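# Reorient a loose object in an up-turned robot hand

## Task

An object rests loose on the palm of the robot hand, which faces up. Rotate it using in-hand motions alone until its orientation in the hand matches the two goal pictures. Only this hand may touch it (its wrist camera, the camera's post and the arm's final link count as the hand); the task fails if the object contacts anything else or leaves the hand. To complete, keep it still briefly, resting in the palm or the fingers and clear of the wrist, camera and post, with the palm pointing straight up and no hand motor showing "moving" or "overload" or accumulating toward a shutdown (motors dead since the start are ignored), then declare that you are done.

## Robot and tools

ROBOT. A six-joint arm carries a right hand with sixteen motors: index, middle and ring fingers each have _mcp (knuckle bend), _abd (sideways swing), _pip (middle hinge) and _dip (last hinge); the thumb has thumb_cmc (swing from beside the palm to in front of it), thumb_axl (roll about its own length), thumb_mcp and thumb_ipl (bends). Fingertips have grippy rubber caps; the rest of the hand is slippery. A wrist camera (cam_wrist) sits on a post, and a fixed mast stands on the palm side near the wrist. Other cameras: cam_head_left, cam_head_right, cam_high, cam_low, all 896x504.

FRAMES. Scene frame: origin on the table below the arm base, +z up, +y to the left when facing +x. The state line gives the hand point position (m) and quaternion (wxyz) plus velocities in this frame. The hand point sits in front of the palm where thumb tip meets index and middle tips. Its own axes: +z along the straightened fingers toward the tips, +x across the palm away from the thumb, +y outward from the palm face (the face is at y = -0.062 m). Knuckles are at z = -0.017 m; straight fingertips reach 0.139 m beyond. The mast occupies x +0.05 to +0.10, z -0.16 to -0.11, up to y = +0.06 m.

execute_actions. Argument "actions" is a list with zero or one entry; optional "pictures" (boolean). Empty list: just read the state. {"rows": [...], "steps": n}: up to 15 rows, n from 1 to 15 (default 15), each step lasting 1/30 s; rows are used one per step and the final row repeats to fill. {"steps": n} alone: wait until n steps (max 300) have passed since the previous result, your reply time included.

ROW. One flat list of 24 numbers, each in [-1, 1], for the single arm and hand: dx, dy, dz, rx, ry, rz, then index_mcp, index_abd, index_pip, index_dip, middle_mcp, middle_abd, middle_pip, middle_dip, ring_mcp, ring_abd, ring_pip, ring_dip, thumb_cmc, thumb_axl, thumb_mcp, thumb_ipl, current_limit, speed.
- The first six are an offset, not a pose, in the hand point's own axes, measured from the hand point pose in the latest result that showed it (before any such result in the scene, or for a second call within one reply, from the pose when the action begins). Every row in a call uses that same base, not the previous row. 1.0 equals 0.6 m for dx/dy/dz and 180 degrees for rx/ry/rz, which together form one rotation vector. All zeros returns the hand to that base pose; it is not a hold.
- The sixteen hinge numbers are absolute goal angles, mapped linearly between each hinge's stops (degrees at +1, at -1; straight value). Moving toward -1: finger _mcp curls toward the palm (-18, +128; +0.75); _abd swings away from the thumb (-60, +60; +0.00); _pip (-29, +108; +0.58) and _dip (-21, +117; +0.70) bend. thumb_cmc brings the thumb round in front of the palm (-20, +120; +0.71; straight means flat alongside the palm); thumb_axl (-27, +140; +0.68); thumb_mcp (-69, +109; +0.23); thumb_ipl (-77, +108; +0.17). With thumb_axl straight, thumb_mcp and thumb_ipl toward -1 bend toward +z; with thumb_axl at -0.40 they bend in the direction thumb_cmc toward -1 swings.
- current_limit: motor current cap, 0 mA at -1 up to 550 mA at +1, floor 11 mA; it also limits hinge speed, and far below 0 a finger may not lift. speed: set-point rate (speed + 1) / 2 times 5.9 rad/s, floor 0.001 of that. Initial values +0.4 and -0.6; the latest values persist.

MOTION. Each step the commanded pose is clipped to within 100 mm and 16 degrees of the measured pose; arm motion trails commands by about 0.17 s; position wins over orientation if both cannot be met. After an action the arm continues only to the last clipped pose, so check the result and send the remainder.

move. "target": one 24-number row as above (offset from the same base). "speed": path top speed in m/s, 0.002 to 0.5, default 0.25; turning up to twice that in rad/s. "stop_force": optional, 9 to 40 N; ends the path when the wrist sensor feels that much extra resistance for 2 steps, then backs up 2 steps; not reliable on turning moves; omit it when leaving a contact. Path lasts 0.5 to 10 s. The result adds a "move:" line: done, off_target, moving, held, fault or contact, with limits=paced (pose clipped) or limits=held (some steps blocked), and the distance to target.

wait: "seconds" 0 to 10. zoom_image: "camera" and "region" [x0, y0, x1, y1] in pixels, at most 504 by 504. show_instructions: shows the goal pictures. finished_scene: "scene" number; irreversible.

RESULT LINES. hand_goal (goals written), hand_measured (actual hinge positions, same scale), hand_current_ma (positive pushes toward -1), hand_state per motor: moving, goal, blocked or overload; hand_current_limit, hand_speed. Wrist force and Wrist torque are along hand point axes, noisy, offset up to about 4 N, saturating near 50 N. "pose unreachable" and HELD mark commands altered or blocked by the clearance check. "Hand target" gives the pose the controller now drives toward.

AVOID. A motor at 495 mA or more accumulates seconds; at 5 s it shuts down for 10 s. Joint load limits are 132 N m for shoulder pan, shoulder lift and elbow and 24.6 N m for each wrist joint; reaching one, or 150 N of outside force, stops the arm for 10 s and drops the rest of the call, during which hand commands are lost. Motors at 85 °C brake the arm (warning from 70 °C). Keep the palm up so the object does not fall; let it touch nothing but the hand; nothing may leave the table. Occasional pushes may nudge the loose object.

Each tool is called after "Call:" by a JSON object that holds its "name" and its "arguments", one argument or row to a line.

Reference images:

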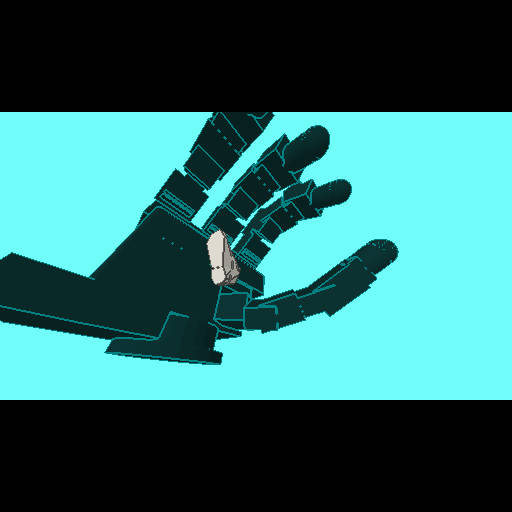

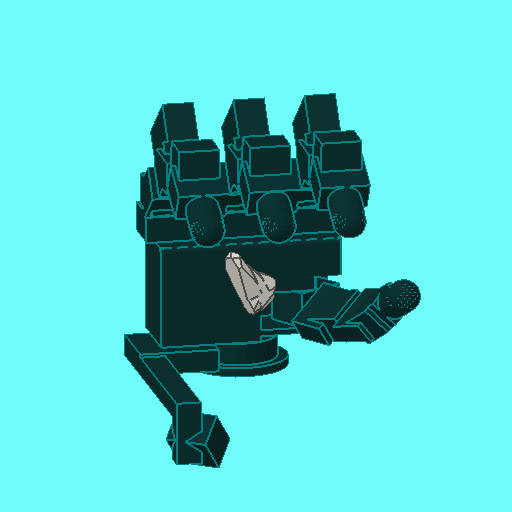

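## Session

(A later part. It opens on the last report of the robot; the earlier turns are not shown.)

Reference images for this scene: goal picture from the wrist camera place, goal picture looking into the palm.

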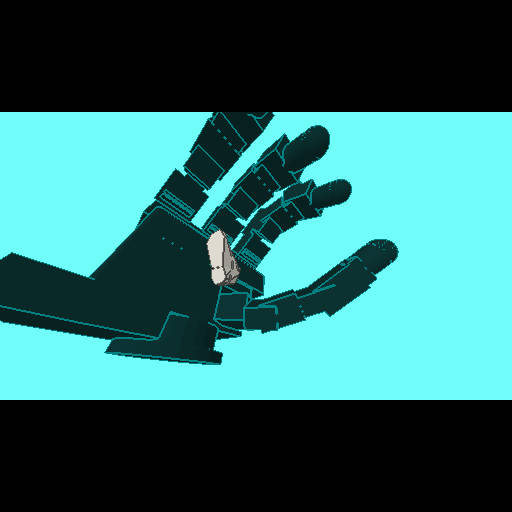

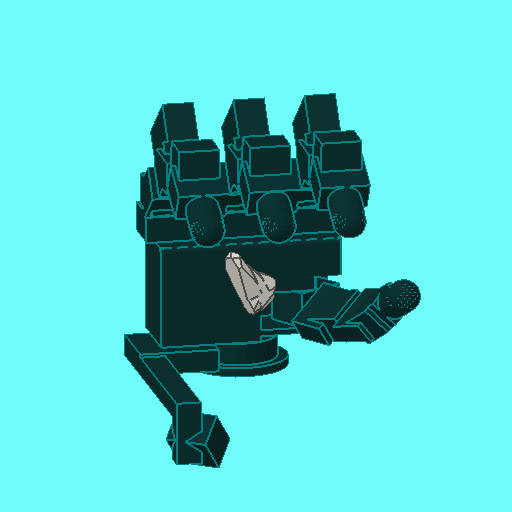

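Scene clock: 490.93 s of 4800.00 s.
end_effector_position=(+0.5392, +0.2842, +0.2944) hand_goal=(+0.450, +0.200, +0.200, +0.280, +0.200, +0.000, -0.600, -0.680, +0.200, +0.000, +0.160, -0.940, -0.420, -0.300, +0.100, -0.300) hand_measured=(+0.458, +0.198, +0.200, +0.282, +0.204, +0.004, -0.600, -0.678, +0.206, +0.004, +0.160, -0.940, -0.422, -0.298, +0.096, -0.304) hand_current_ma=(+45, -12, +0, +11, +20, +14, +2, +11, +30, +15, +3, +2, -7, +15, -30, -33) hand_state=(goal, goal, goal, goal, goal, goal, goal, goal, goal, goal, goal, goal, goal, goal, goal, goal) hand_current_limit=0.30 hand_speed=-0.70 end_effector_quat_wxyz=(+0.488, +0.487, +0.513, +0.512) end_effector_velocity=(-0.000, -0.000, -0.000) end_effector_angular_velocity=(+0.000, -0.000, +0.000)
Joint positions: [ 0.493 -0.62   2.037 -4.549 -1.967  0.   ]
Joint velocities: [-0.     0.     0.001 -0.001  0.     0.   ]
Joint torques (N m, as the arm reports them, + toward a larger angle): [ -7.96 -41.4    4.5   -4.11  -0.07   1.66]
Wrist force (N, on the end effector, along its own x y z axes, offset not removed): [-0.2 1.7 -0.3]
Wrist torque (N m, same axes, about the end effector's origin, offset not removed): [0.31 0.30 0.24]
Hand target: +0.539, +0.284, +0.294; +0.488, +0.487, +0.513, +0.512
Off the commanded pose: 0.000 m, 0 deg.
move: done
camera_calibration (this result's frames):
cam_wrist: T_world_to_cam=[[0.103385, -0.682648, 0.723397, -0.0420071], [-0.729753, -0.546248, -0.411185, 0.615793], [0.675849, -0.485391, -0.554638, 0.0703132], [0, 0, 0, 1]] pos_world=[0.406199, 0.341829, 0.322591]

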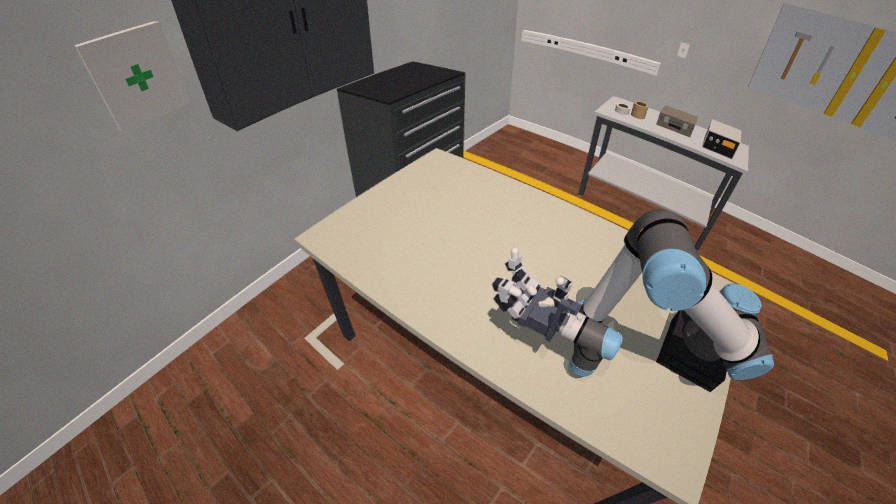

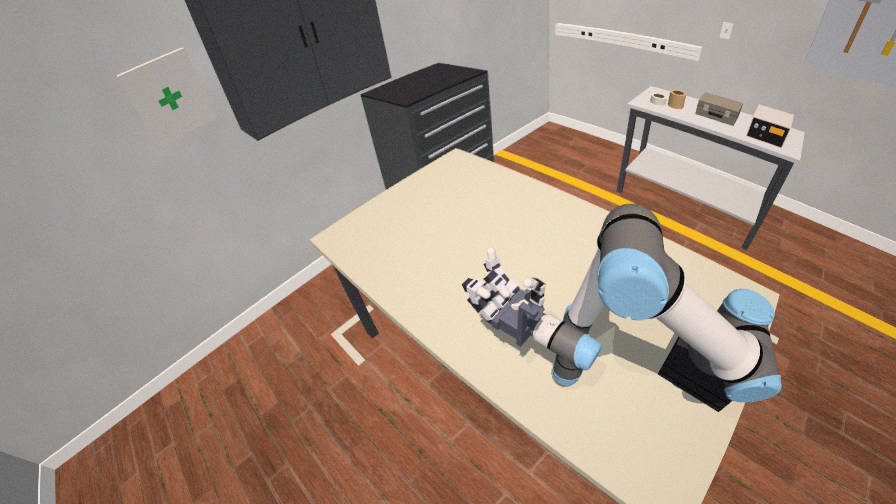

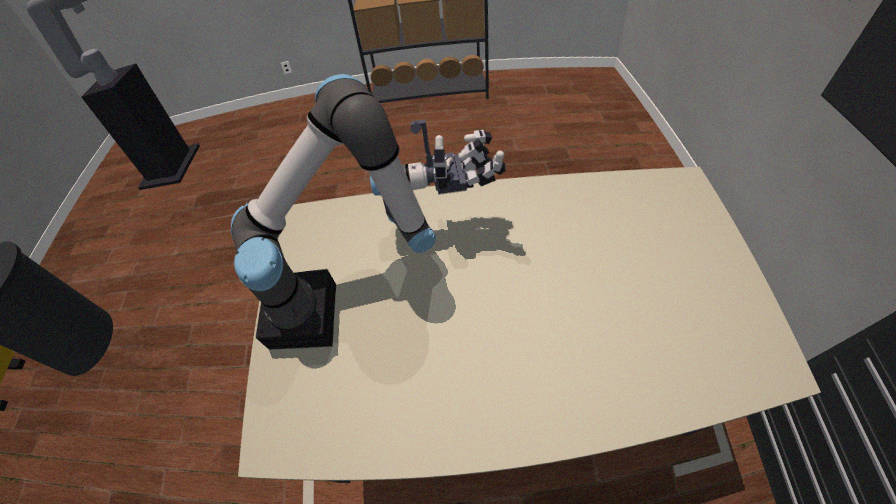

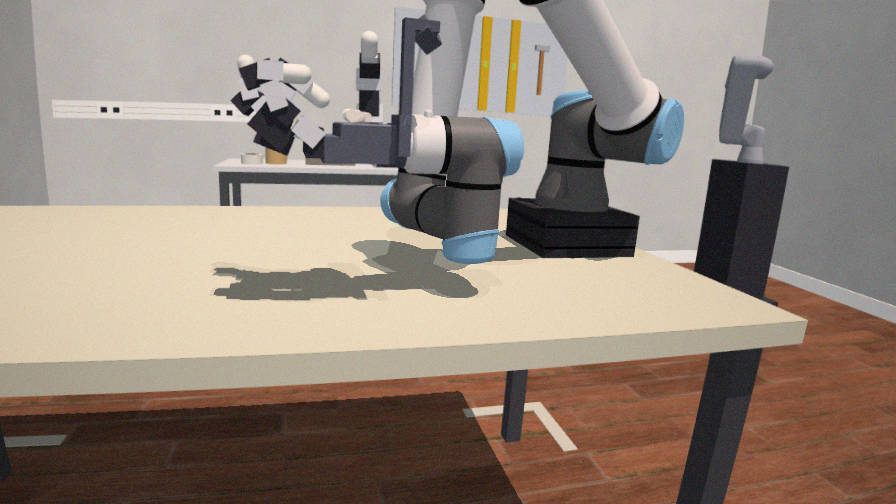

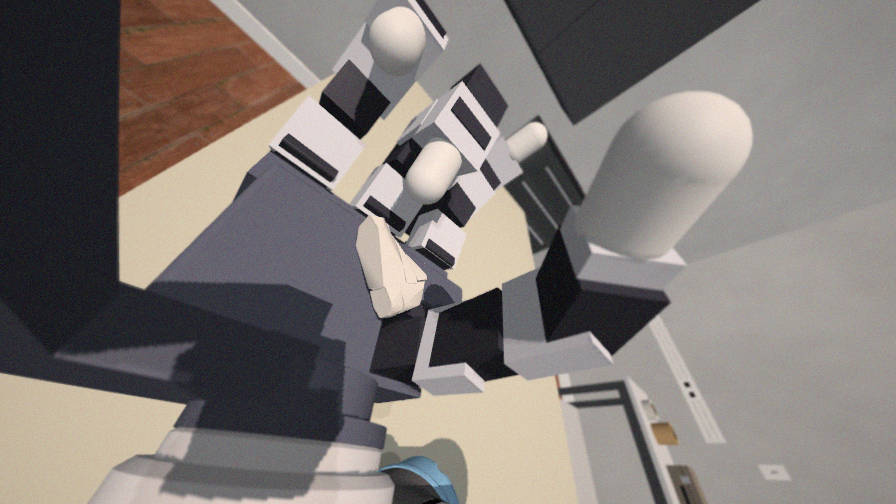

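Call:
{"name": "move", "arguments": {
  "target": [0,0,0,0,0,0,0.45,0.2,0.2,0.28,0.2,0.0,-0.6,-0.68,0.2,0.0,0.16,-0.94,-0.42,-0.27,-0.39,-0.85,0.3,-0.7]
}}

Call:
{"name": "move", "arguments": {
  "target": [0,0,0,0,0,0,0.45,0.2,0.2,0.28,0.2,0.0,-0.6,-0.68,0.2,0.0,0.16,-0.94,-0.42,-0.115,-0.39,-0.85,0.3,-0.88]
}}

Call:
{"name": "move", "arguments": {
  "target": [0,0,0,0,0,0,0.45,0.2,0.2,0.28,0.2,0.0,-0.6,-0.68,0.2,0.0,0.16,-0.94,-0.42,-0.25,0.1,-0.3,0.3,-0.7]
}}

Scene clock: 499.63 s of 4800.00 s.
end_effector_position=(+0.5392, +0.2842, +0.2944) hand_goal=(+0.450, +0.200, +0.200, +0.280, +0.200, +0.000, -0.600, -0.680, +0.200, +0.000, +0.160, -0.940, -0.420, -0.270, -0.390, -0.850) hand_measured=(+0.458, +0.198, +0.200, +0.282, +0.204, +0.004, -0.600, -0.678, +0.206, +0.004, +0.160, -0.940, -0.422, -0.272, -0.392, -0.848) hand_current_ma=(+45, -12, +0, +11, +20, +14, +2, +11, +30, +15, +3, +2, -8, -13, -13, +8) hand_state=(goal, goal, goal, goal, goal, goal, goal, goal, goal, goal, goal, goal, goal, goal, goal, goal) hand_current_limit=0.30 hand_speed=-0.70 end_effector_quat_wxyz=(+0.488, +0.487, +0.513, +0.512) end_effector_velocity=(+0.000, +0.000, +0.000) end_effector_angular_velocity=(+0.001, -0.001, -0.000)
Joint positions: [ 0.493 -0.62   2.037 -4.549 -1.967  0.   ]
Joint velocities: [ 0.     0.001 -0.002  0.    -0.     0.   ]
Joint torques (N m, as the arm reports them, + toward a larger angle): [ -7.82 -41.35   4.52  -4.2   -0.08   1.76]
Wrist force (N, on the end effector, along its own x y z axes, offset not removed): [-3.0 2.0 0.2]
Wrist torque (N m, same axes, about the end effector's origin, offset not removed): [0.14 0.78 -0.08]
Hand target: +0.539, +0.284, +0.294; +0.488, +0.487, +0.513, +0.512
Off the commanded pose: 0.000 m, 0 deg.
After step 90, 4.43 s passed at rest.
move: done
camera_calibration (this result's frames):
cam_wrist: T_world_to_cam=[[0.103384, -0.682648, 0.723397, -0.0420071], [-0.729754, -0.546248, -0.411185, 0.615793], [0.675849, -0.485392, -0.554638, 0.0703132], [0, 0, 0, 1]] pos_world=[0.406199, 0.341829, 0.322591]

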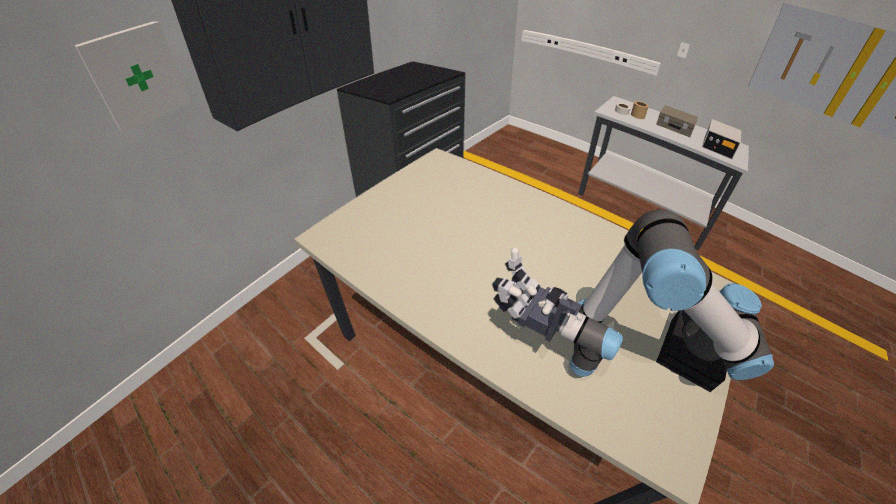

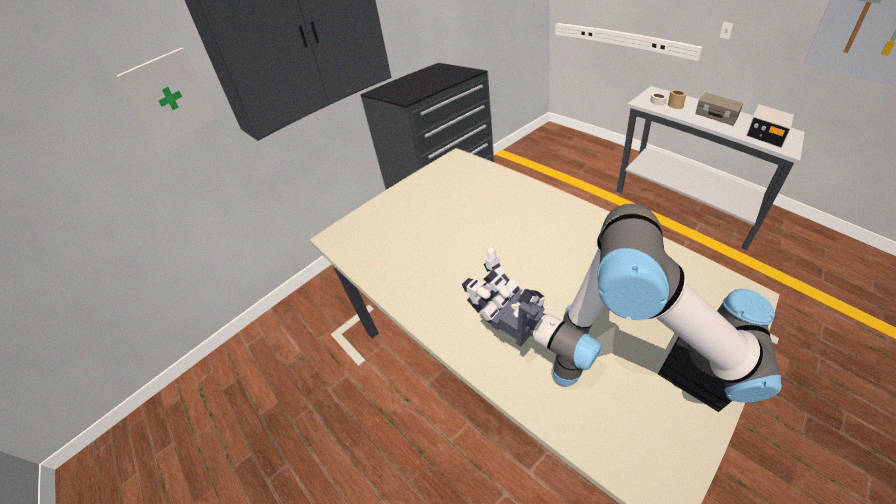

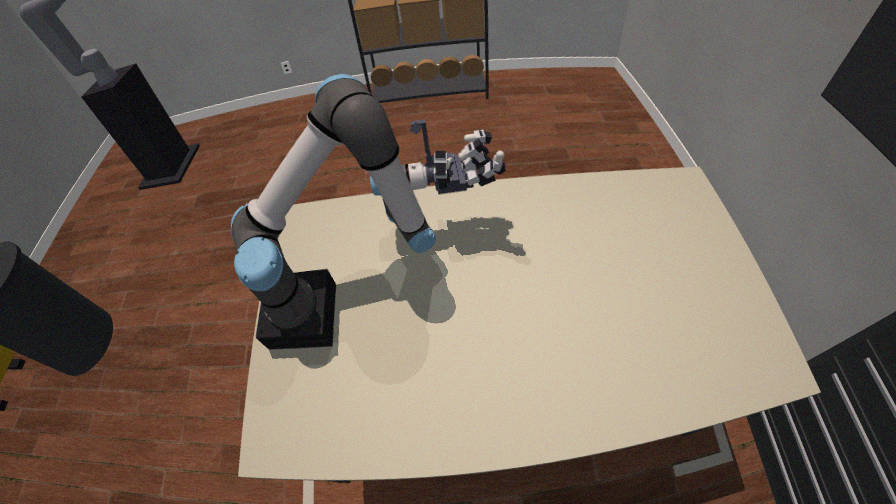

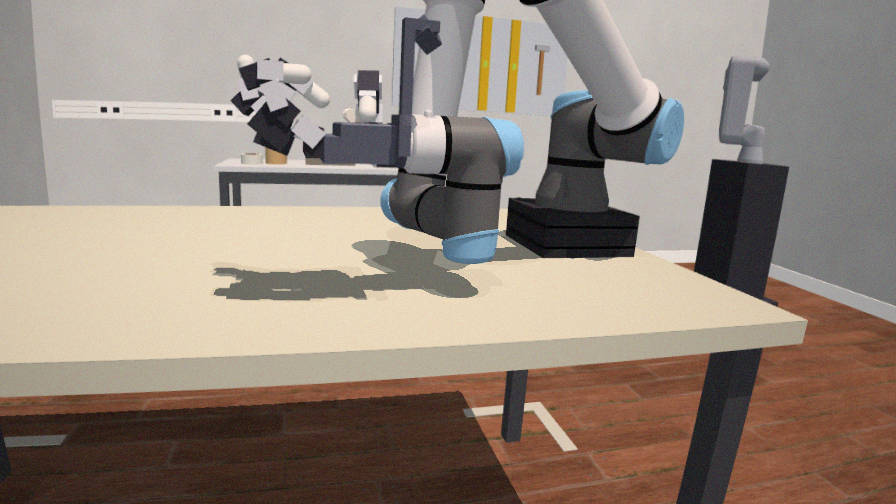

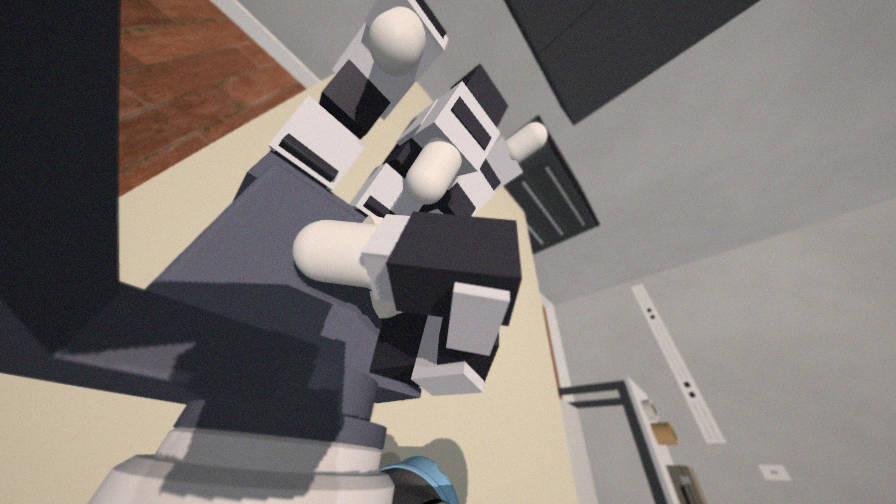

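Scene clock: 500.50 s of 4800.00 s.
end_effector_position=(+0.5392, +0.2842, +0.2944) hand_goal=(+0.450, +0.200, +0.200, +0.280, +0.200, +0.000, -0.600, -0.680, +0.200, +0.000, +0.160, -0.940, -0.420, -0.114, -0.390, -0.850) hand_measured=(+0.458, +0.198, +0.200, +0.282, +0.204, +0.004, -0.600, -0.678, +0.206, +0.004, +0.160, -0.940, -0.422, -0.116, -0.392, -0.848) hand_current_ma=(+45, -12, +0, +11, +20, +14, +2, +11, +30, +15, +3, +2, -8, -14, -13, +8) hand_state=(goal, goal, goal, goal, goal, goal, goal, goal, goal, goal, goal, goal, goal, goal, goal, goal) hand_current_limit=0.30 hand_speed=-0.88 end_effector_quat_wxyz=(+0.488, +0.487, +0.513, +0.512) end_effector_velocity=(-0.000, +0.000, +0.000) end_effector_angular_velocity=(+0.001, -0.001, +0.000)
Joint positions: [ 0.493 -0.62   2.037 -4.549 -1.967  0.   ]
Joint velocities: [-0.    -0.    -0.    -0.001  0.001  0.   ]
Joint torques (N m, as the arm reports them, + toward a larger angle): [ -8.17 -41.48   4.23  -4.23  -0.1    1.71]
Wrist force (N, on the end effector, along its own x y z axes, offset not removed): [0.0 1.6 1.0]
Wrist torque (N m, same axes, about the end effector's origin, offset not removed): [0.14 0.31 0.21]
Hand target: +0.539, +0.284, +0.294; +0.488, +0.487, +0.513, +0.512
Off the commanded pose: 0.000 m, 0 deg.
move: done
camera_calibration (this result's frames):
cam_wrist: T_world_to_cam=[[0.103384, -0.682648, 0.723397, -0.0420071], [-0.729754, -0.546248, -0.411185, 0.615793], [0.675849, -0.485392, -0.554638, 0.0703132], [0, 0, 0, 1]] pos_world=[0.406199, 0.341829, 0.322591]

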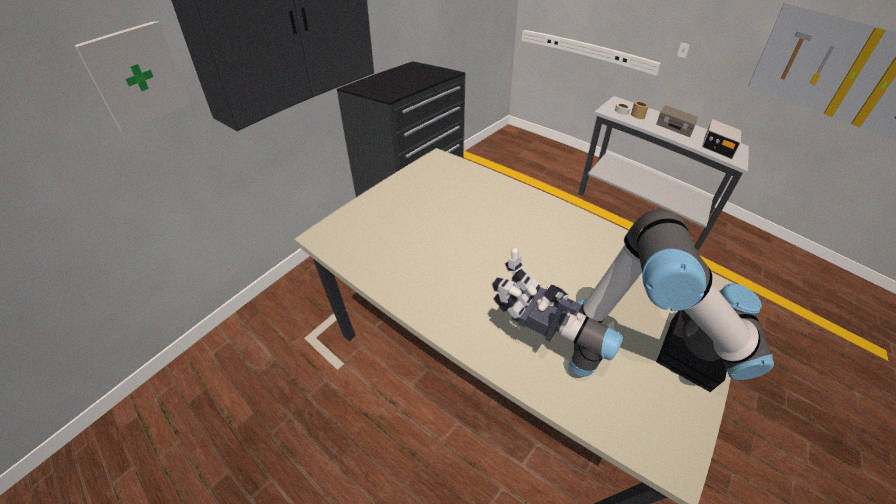

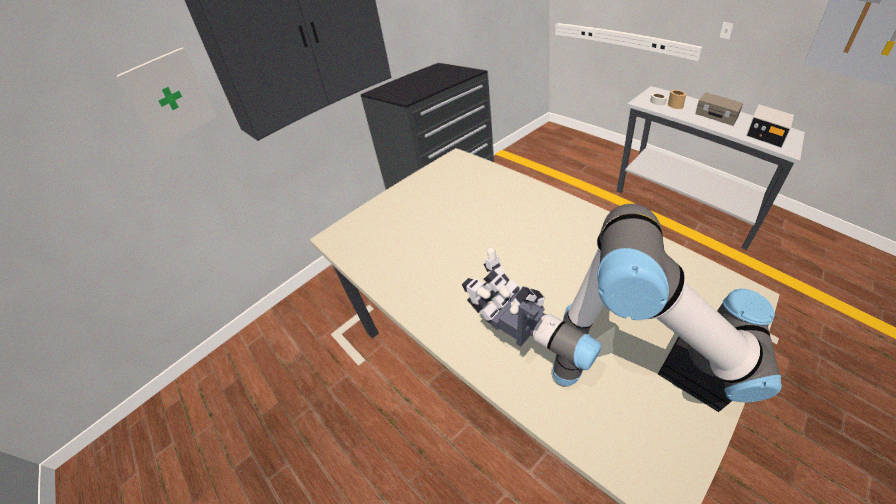

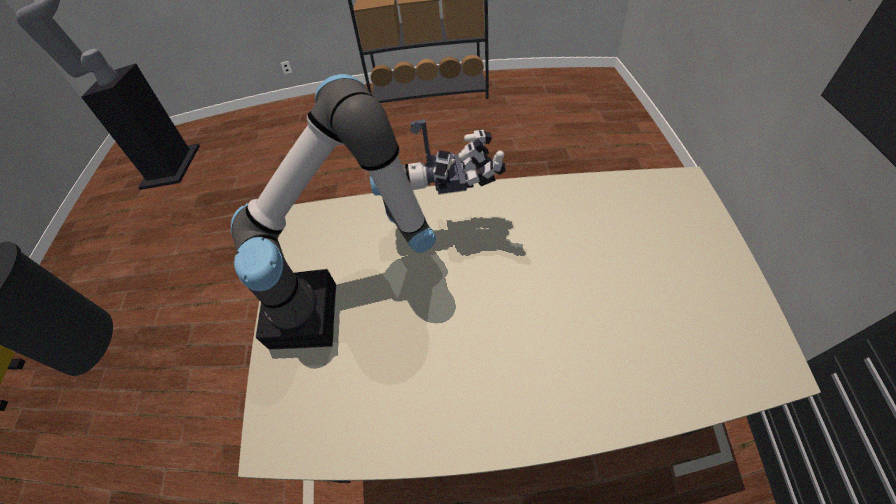

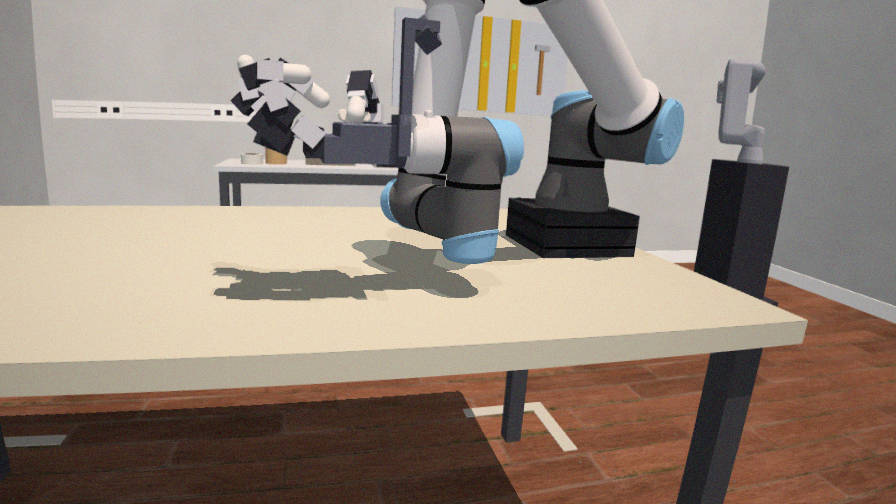

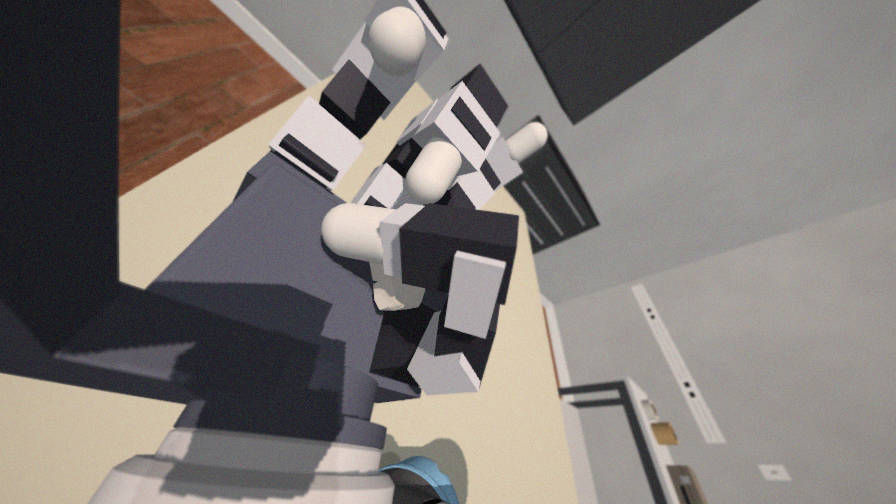

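Scene clock: 501.77 s of 4800.00 s.
end_effector_position=(+0.5392, +0.2842, +0.2944) hand_goal=(+0.450, +0.200, +0.200, +0.280, +0.200, +0.000, -0.600, -0.680, +0.200, +0.000, +0.160, -0.940, -0.420, -0.250, +0.100, -0.300) hand_measured=(+0.458, +0.198, +0.200, +0.282, +0.204, +0.004, -0.600, -0.678, +0.206, +0.004, +0.160, -0.940, -0.422, -0.248, +0.096, -0.304) hand_current_ma=(+45, -12, +0, +11, +20, +14, +2, +11, +30, +15, +3, +2, -8, +16, -30, -33) hand_state=(goal, goal, goal, goal, goal, goal, goal, goal, goal, goal, goal, goal, goal, goal, goal, goal) hand_current_limit=0.30 hand_speed=-0.70 end_effector_quat_wxyz=(+0.488, +0.487, +0.513, +0.512) end_effector_velocity=(-0.000, -0.000, +0.001) end_effector_angular_velocity=(+0.001, -0.001, -0.000)
Joint positions: [ 0.493 -0.62   2.037 -4.549 -1.967  0.   ]
Joint velocities: [ 0.    -0.001 -0.    -0.001 -0.    -0.   ]
Joint torques (N m, as the arm reports them, + toward a larger angle): [ -8.1  -41.4    4.15  -4.26  -0.07   1.7 ]
Wrist force (N, on the end effector, along its own x y z axes, offset not removed): [1.7 2.8 1.1]
Wrist torque (N m, same axes, about the end effector's origin, offset not removed): [0.15 -0.04 0.41]
Hand target: +0.539, +0.284, +0.294; +0.488, +0.487, +0.513, +0.512
Off the commanded pose: 0.000 m, 0 deg.
move: done
camera_calibration (this result's frames):
cam_wrist: T_world_to_cam=[[0.103385, -0.682648, 0.723397, -0.0420071], [-0.729753, -0.546248, -0.411185, 0.615793], [0.675849, -0.485391, -0.554638, 0.0703132], [0, 0, 0, 1]] pos_world=[0.406199, 0.341829, 0.322591]

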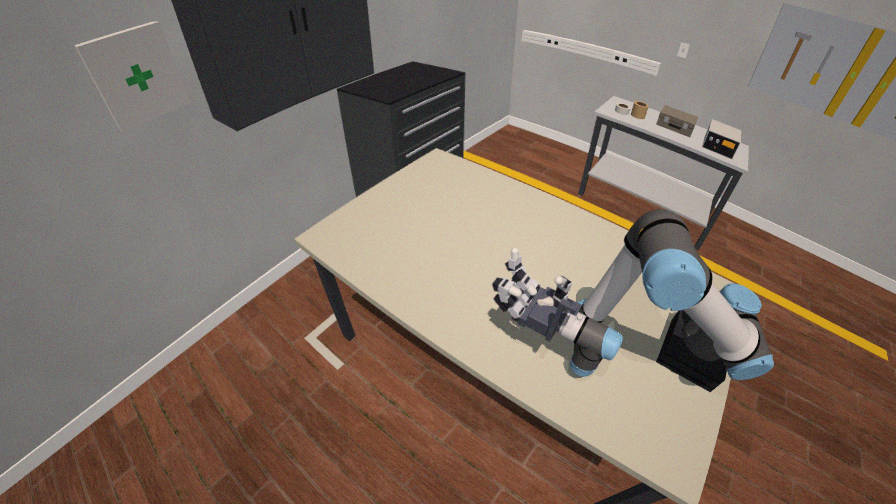

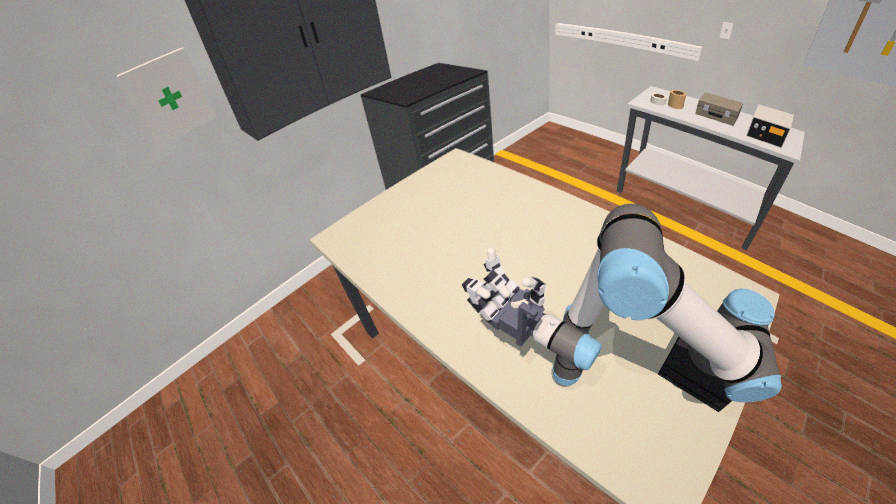

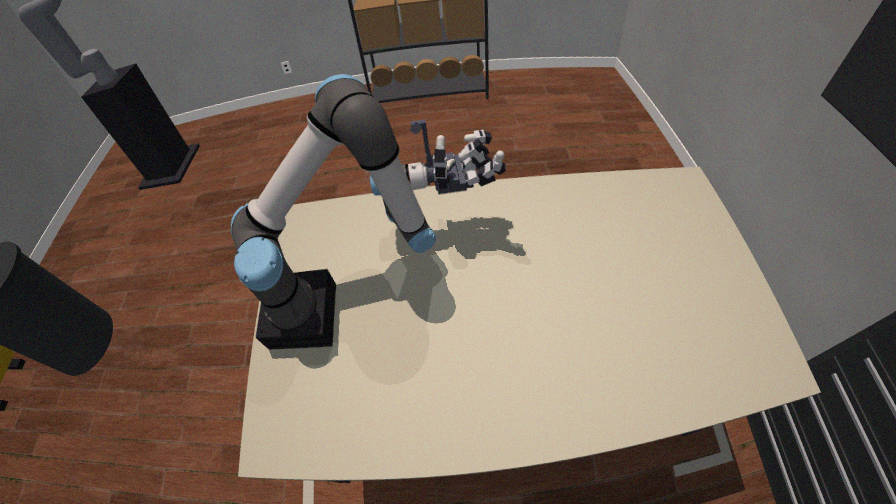

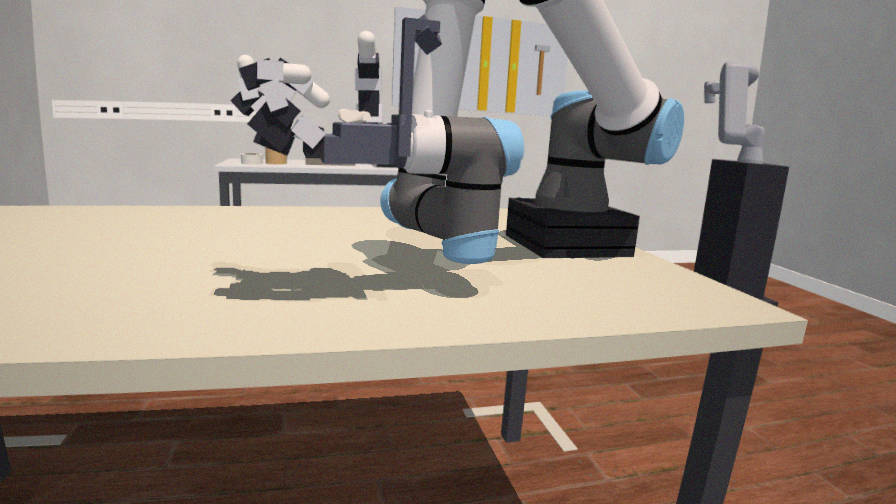

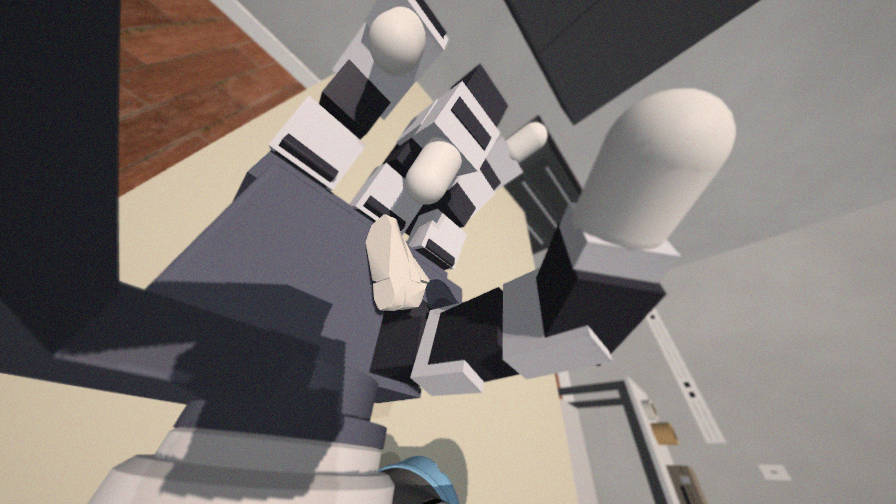

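The shoe now matches the goal.

Call:
{"name": "execute_actions", "arguments": {
  "actions": [
    {"steps":45}
  ],
  "pictures": false
}}

Call:
{"name": "finished_scene", "arguments": {
  "scene": 1
}}

Scene clock: 503.27 s of 4800.00 s.
end_effector_position=(+0.5392, +0.2842, +0.2944) hand_goal=(+0.450, +0.200, +0.200, +0.280, +0.200, +0.000, -0.600, -0.680, +0.200, +0.000, +0.160, -0.940, -0.420, -0.250, +0.100, -0.300) hand_measured=(+0.458, +0.198, +0.200, +0.282, +0.204, +0.004, -0.600, -0.678, +0.206, +0.004, +0.160, -0.940, -0.422, -0.248, +0.096, -0.304) hand_current_ma=(+45, -12, +0, +11, +20, +14, +2, +11, +30, +15, +3, +2, -8, +16, -30, -33) hand_state=(goal, goal, goal, goal, goal, goal, goal, goal, goal, goal, goal, goal, goal, goal, goal, goal) hand_current_limit=0.30 hand_speed=-0.70 end_effector_quat_wxyz=(+0.488, +0.487, +0.513, +0.512) end_effector_velocity=(+0.000, +0.000, -0.000) end_effector_angular_velocity=(-0.000, +0.000, +0.000)
Joint positions: [ 0.493 -0.62   2.037 -4.549 -1.967  0.   ]
Joint velocities: [ 0.    -0.    -0.     0.001 -0.    -0.   ]
Joint torques (N m, as the arm reports them, + toward a larger angle): [ -8.45 -41.83   4.54  -4.17  -0.09   1.58]
Wrist force (N, on the end effector, along its own x y z axes, offset not removed): [-0.8 0.7 -1.4]
Wrist torque (N m, same axes, about the end effector's origin, offset not removed): [0.19 0.40 0.05]
Hand target: +0.539, +0.284, +0.294; +0.488, +0.487, +0.513, +0.512
Off the commanded pose: 0.000 m, 0 deg.
Steps of this call (steps 1 to 45: nothing new was sent). Readings (end_effector_position | what the end effector reports):
1: (+0.5392, +0.2842, +0.2944) | hand_goal=(+0.450, +0.200, +0.200, +0.280, +0.200, +0.000, -0.600, -0.680, +0.200, +0.000, +0.160, -0.940, -0.420, -0.250, +0.100, -0.300) hand_measured=(+0.458, +0.198, +0.200, +0.282, +0.204, +0.004, -0.600, -0.678, +0.206, +0.004, +0.160, -0.940, -0.422, -0.248, +0.096, -0.304) hand_current_ma=(+45, -12, +0, +11, +20, +14, +2, +11, +30, +15, +3, +2, -8, +16, -30, -33) hand_state=(goal, goal, goal, goal, goal, goal, goal, goal, goal, goal, goal, goal, goal, goal, goal, goal) hand_current_limit=0.30 hand_speed=-0.70
2: (+0.5392, +0.2842, +0.2944) | hand_goal=(+0.450, +0.200, +0.200, +0.280, +0.200, +0.000, -0.600, -0.680, +0.200, +0.000, +0.160, -0.940, -0.420, -0.250, +0.100, -0.300) hand_measured=(+0.458, +0.198, +0.200, +0.282, +0.204, +0.004, -0.600, -0.678, +0.206, +0.004, +0.160, -0.940, -0.422, -0.248, +0.096, -0.304) hand_current_ma=(+45, -12, +0, +11, +20, +14, +2, +11, +30, +15, +3, +2, -8, +16, -30, -33) hand_state=(goal, goal, goal, goal, goal, goal, goal, goal, goal, goal, goal, goal, goal, goal, goal, goal) hand_current_limit=0.30 hand_speed=-0.70
4: (+0.5392, +0.2842, +0.2944) | hand_goal=(+0.450, +0.200, +0.200, +0.280, +0.200, +0.000, -0.600, -0.680, +0.200, +0.000, +0.160, -0.940, -0.420, -0.250, +0.100, -0.300) hand_measured=(+0.458, +0.198, +0.200, +0.282, +0.204, +0.004, -0.600, -0.678, +0.206, +0.004, +0.160, -0.940, -0.422, -0.248, +0.096, -0.304) hand_current_ma=(+45, -12, +0, +11, +20, +14, +2, +11, +30, +15, +3, +2, -8, +16, -30, -33) hand_state=(goal, goal, goal, goal, goal, goal, goal, goal, goal, goal, goal, goal, goal, goal, goal, goal) hand_current_limit=0.30 hand_speed=-0.70
8: (+0.5392, +0.2842, +0.2944) | hand_goal=(+0.450, +0.200, +0.200, +0.280, +0.200, +0.000, -0.600, -0.680, +0.200, +0.000, +0.160, -0.940, -0.420, -0.250, +0.100, -0.300) hand_measured=(+0.458, +0.198, +0.200, +0.282, +0.204, +0.004, -0.600, -0.678, +0.206, +0.004, +0.160, -0.940, -0.422, -0.248, +0.096, -0.304) hand_current_ma=(+45, -12, +0, +11, +20, +14, +2, +11, +30, +15, +3, +2, -8, +16, -30, -33) hand_state=(goal, goal, goal, goal, goal, goal, goal, goal, goal, goal, goal, goal, goal, goal, goal, goal) hand_current_limit=0.30 hand_speed=-0.70
45: the state above

The scene is finished: the task was done.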